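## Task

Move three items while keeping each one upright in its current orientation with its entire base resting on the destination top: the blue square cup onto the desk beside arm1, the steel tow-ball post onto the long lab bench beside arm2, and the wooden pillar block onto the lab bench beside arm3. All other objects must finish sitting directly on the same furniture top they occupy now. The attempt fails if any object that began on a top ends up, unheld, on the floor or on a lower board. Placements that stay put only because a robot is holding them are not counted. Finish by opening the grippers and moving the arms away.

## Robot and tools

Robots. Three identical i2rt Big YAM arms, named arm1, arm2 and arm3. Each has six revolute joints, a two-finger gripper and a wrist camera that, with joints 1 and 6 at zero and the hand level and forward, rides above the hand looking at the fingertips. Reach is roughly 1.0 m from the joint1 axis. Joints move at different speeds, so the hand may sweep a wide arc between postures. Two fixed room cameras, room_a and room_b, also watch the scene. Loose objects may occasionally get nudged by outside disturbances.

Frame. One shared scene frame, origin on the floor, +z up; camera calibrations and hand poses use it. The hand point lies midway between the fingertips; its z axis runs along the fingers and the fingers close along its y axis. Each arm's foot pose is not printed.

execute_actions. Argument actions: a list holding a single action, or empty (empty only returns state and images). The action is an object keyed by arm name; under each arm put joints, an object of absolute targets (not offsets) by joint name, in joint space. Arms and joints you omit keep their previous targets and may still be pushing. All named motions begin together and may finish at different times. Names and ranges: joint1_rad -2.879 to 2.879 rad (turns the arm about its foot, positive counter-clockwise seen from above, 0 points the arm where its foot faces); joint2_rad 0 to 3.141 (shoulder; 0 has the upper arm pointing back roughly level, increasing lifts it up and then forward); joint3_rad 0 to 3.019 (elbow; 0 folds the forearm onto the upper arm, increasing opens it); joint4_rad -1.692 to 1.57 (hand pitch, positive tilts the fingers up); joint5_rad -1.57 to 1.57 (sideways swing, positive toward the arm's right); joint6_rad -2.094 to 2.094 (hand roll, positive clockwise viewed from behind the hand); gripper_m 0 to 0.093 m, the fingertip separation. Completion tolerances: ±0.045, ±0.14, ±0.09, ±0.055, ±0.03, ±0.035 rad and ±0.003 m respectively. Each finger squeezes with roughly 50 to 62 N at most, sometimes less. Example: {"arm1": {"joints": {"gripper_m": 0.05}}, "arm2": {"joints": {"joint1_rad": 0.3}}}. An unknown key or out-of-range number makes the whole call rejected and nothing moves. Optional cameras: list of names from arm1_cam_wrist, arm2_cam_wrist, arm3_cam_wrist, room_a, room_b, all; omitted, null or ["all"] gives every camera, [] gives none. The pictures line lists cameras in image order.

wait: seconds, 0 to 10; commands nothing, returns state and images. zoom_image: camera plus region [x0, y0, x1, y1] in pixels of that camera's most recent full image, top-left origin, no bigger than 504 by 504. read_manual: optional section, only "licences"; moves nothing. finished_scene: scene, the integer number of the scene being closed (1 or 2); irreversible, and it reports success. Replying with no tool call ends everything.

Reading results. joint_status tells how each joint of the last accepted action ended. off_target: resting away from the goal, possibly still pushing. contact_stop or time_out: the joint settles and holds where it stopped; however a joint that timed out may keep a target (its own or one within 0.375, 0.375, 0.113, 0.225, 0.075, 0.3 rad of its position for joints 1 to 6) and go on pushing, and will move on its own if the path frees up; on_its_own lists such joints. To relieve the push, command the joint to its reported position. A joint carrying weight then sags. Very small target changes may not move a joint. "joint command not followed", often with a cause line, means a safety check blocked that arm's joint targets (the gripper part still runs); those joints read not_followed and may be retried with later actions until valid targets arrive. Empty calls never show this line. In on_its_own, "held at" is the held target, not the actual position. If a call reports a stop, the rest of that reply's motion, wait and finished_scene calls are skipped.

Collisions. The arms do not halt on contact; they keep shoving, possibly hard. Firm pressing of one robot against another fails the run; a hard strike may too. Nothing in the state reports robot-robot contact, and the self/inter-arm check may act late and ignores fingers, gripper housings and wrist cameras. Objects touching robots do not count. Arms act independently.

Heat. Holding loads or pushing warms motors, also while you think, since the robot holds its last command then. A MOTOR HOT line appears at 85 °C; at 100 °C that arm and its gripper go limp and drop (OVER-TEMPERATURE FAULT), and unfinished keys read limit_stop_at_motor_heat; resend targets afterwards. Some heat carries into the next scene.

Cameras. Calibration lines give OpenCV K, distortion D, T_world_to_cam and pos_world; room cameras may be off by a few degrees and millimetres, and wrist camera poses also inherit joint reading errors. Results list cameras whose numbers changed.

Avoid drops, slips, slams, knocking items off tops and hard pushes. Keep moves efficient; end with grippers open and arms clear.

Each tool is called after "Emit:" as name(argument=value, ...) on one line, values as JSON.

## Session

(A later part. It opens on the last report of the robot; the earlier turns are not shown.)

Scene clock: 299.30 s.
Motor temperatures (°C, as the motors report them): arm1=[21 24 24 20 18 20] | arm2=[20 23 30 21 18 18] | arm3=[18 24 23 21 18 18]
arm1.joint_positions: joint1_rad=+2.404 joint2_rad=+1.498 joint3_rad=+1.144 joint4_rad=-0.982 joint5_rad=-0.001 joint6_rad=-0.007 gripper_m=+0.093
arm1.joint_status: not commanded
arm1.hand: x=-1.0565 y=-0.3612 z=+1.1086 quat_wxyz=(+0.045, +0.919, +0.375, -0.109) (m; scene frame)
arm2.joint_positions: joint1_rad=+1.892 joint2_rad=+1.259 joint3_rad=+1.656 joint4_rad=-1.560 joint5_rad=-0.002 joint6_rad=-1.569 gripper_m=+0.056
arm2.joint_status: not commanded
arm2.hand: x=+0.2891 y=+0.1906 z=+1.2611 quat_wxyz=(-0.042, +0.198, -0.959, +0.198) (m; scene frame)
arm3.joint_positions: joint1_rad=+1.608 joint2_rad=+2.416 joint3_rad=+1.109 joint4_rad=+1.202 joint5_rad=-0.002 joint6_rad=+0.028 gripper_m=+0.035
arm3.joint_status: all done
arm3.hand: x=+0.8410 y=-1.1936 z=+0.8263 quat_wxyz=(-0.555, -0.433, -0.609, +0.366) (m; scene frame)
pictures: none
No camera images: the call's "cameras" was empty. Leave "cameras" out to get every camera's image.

Contact (joint 4 lag shrank).

Emit:
execute_actions(actions=[{"arm3":{"joints":{"joint2_rad":2.42,"gripper_m":0.093}}}], cameras=["arm3_cam_wrist"])

Emit:
execute_actions(actions=[{"arm3":{"joints":{"joint2_rad":1.9,"joint3_rad":0.9}}}], cameras=["room_a","room_b"])

Scene clock: 303.30 s.
Motor temperatures (°C, as the motors report them): arm1=[21 24 24 20 18 20] | arm2=[20 23 30 21 18 18] | arm3=[18 24 23 21 18 18]
arm1.joint_positions: joint1_rad=+2.404 joint2_rad=+1.498 joint3_rad=+1.144 joint4_rad=-0.982 joint5_rad=-0.001 joint6_rad=-0.007 gripper_m=+0.093
arm1.joint_status: not commanded
arm1.hand: x=-1.0565 y=-0.3612 z=+1.1086 quat_wxyz=(+0.045, +0.919, +0.375, -0.109) (m; scene frame)
arm2.joint_positions: joint1_rad=+1.892 joint2_rad=+1.259 joint3_rad=+1.656 joint4_rad=-1.560 joint5_rad=-0.002 joint6_rad=-1.569 gripper_m=+0.056
arm2.joint_status: not commanded
arm2.hand: x=+0.2891 y=+0.1906 z=+1.2611 quat_wxyz=(-0.042, +0.198, -0.959, +0.198) (m; scene frame)
arm3.joint_positions: joint1_rad=+1.608 joint2_rad=+2.416 joint3_rad=+1.109 joint4_rad=+1.202 joint5_rad=-0.002 joint6_rad=+0.028 gripper_m=+0.093
arm3.joint_status: all done
arm3.hand: x=+0.8410 y=-1.1936 z=+0.8263 quat_wxyz=(-0.555, -0.433, -0.609, +0.366) (m; scene frame)
pictures: arm3_cam_wrist
camera_calibration (this result's frames):
arm3_cam_wrist: T_world_to_cam=[[-0.936281, -0.34949, -0.0351498, 0.399607], [-0.211637, 0.641162, -0.737645, 1.55753], [0.280336, -0.683204, -0.674273, -0.370788], [0, 0, 0, 1]] pos_world=[0.807721, -1.1123, 0.912942]
Images, in order (width x height): arm3_cam_wrist 896x504.

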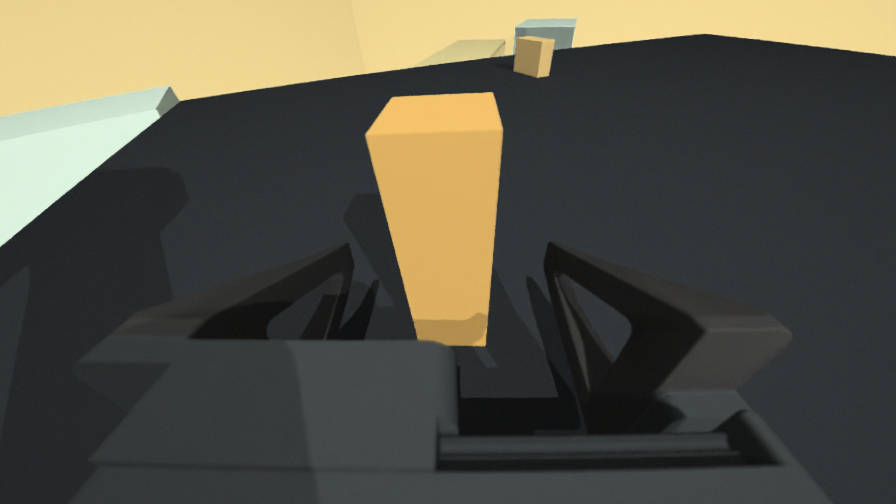

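Scene clock: 304.50 s.
Motor temperatures (°C, as the motors report them): arm1=[21 24 24 20 18 20] | arm2=[20 23 30 21 18 18] | arm3=[18 24 23 21 18 18]
arm1.joint_positions: joint1_rad=+2.404 joint2_rad=+1.498 joint3_rad=+1.144 joint4_rad=-0.982 joint5_rad=-0.001 joint6_rad=-0.007 gripper_m=+0.093
arm1.joint_status: not commanded
arm1.hand: x=-1.0565 y=-0.3612 z=+1.1086 quat_wxyz=(+0.045, +0.919, +0.375, -0.109) (m; scene frame)
arm2.joint_positions: joint1_rad=+1.892 joint2_rad=+1.259 joint3_rad=+1.656 joint4_rad=-1.560 joint5_rad=-0.002 joint6_rad=-1.569 gripper_m=+0.056
arm2.joint_status: not commanded
arm2.hand: x=+0.2891 y=+0.1906 z=+1.2611 quat_wxyz=(-0.042, +0.198, -0.959, +0.198) (m; scene frame)
arm3.joint_positions: joint1_rad=+1.608 joint2_rad=+1.870 joint3_rad=+0.900 joint4_rad=+1.212 joint5_rad=-0.002 joint6_rad=+0.028 gripper_m=+0.093
arm3.joint_status: all done
arm3.hand: x=+0.8254 y=-1.1584 z=+1.1067 quat_wxyz=(-0.654, -0.361, -0.505, +0.433) (m; scene frame)
pictures: room_a, room_b
Images, in order (width x height): room_a 896x504, room_b 896x504.

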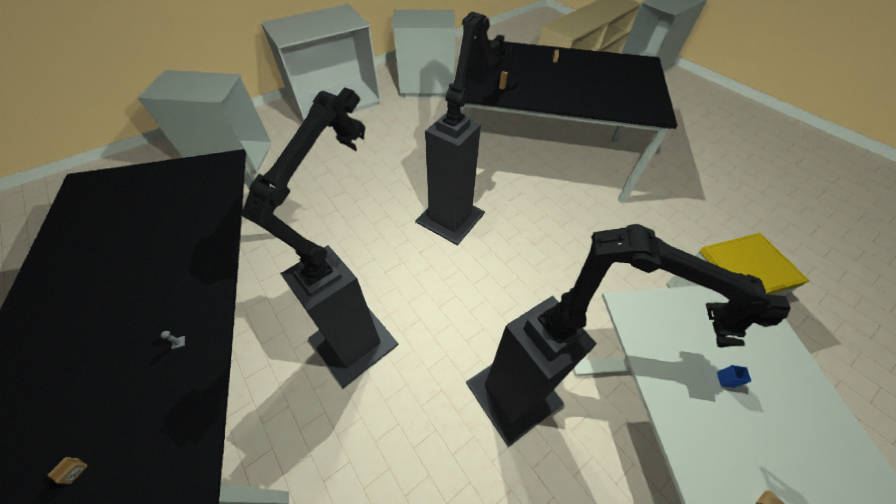

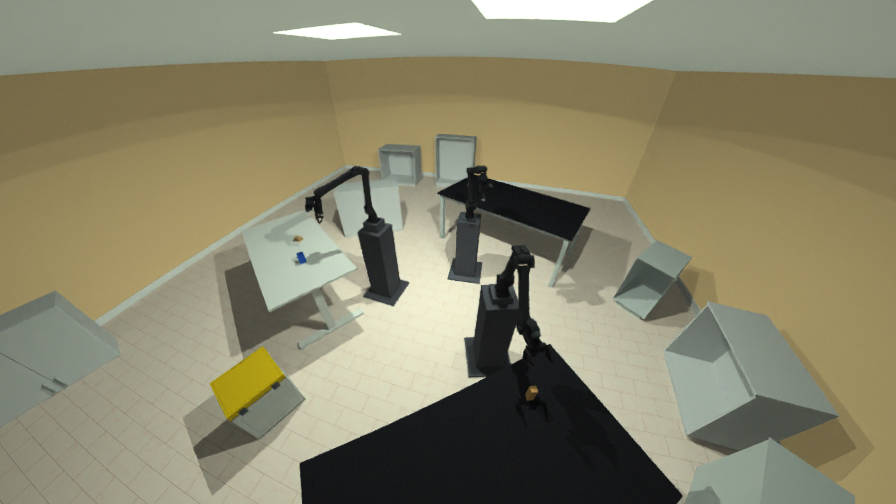

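Emit:
finished_scene(scene=1)

The scene is finished: the task was done.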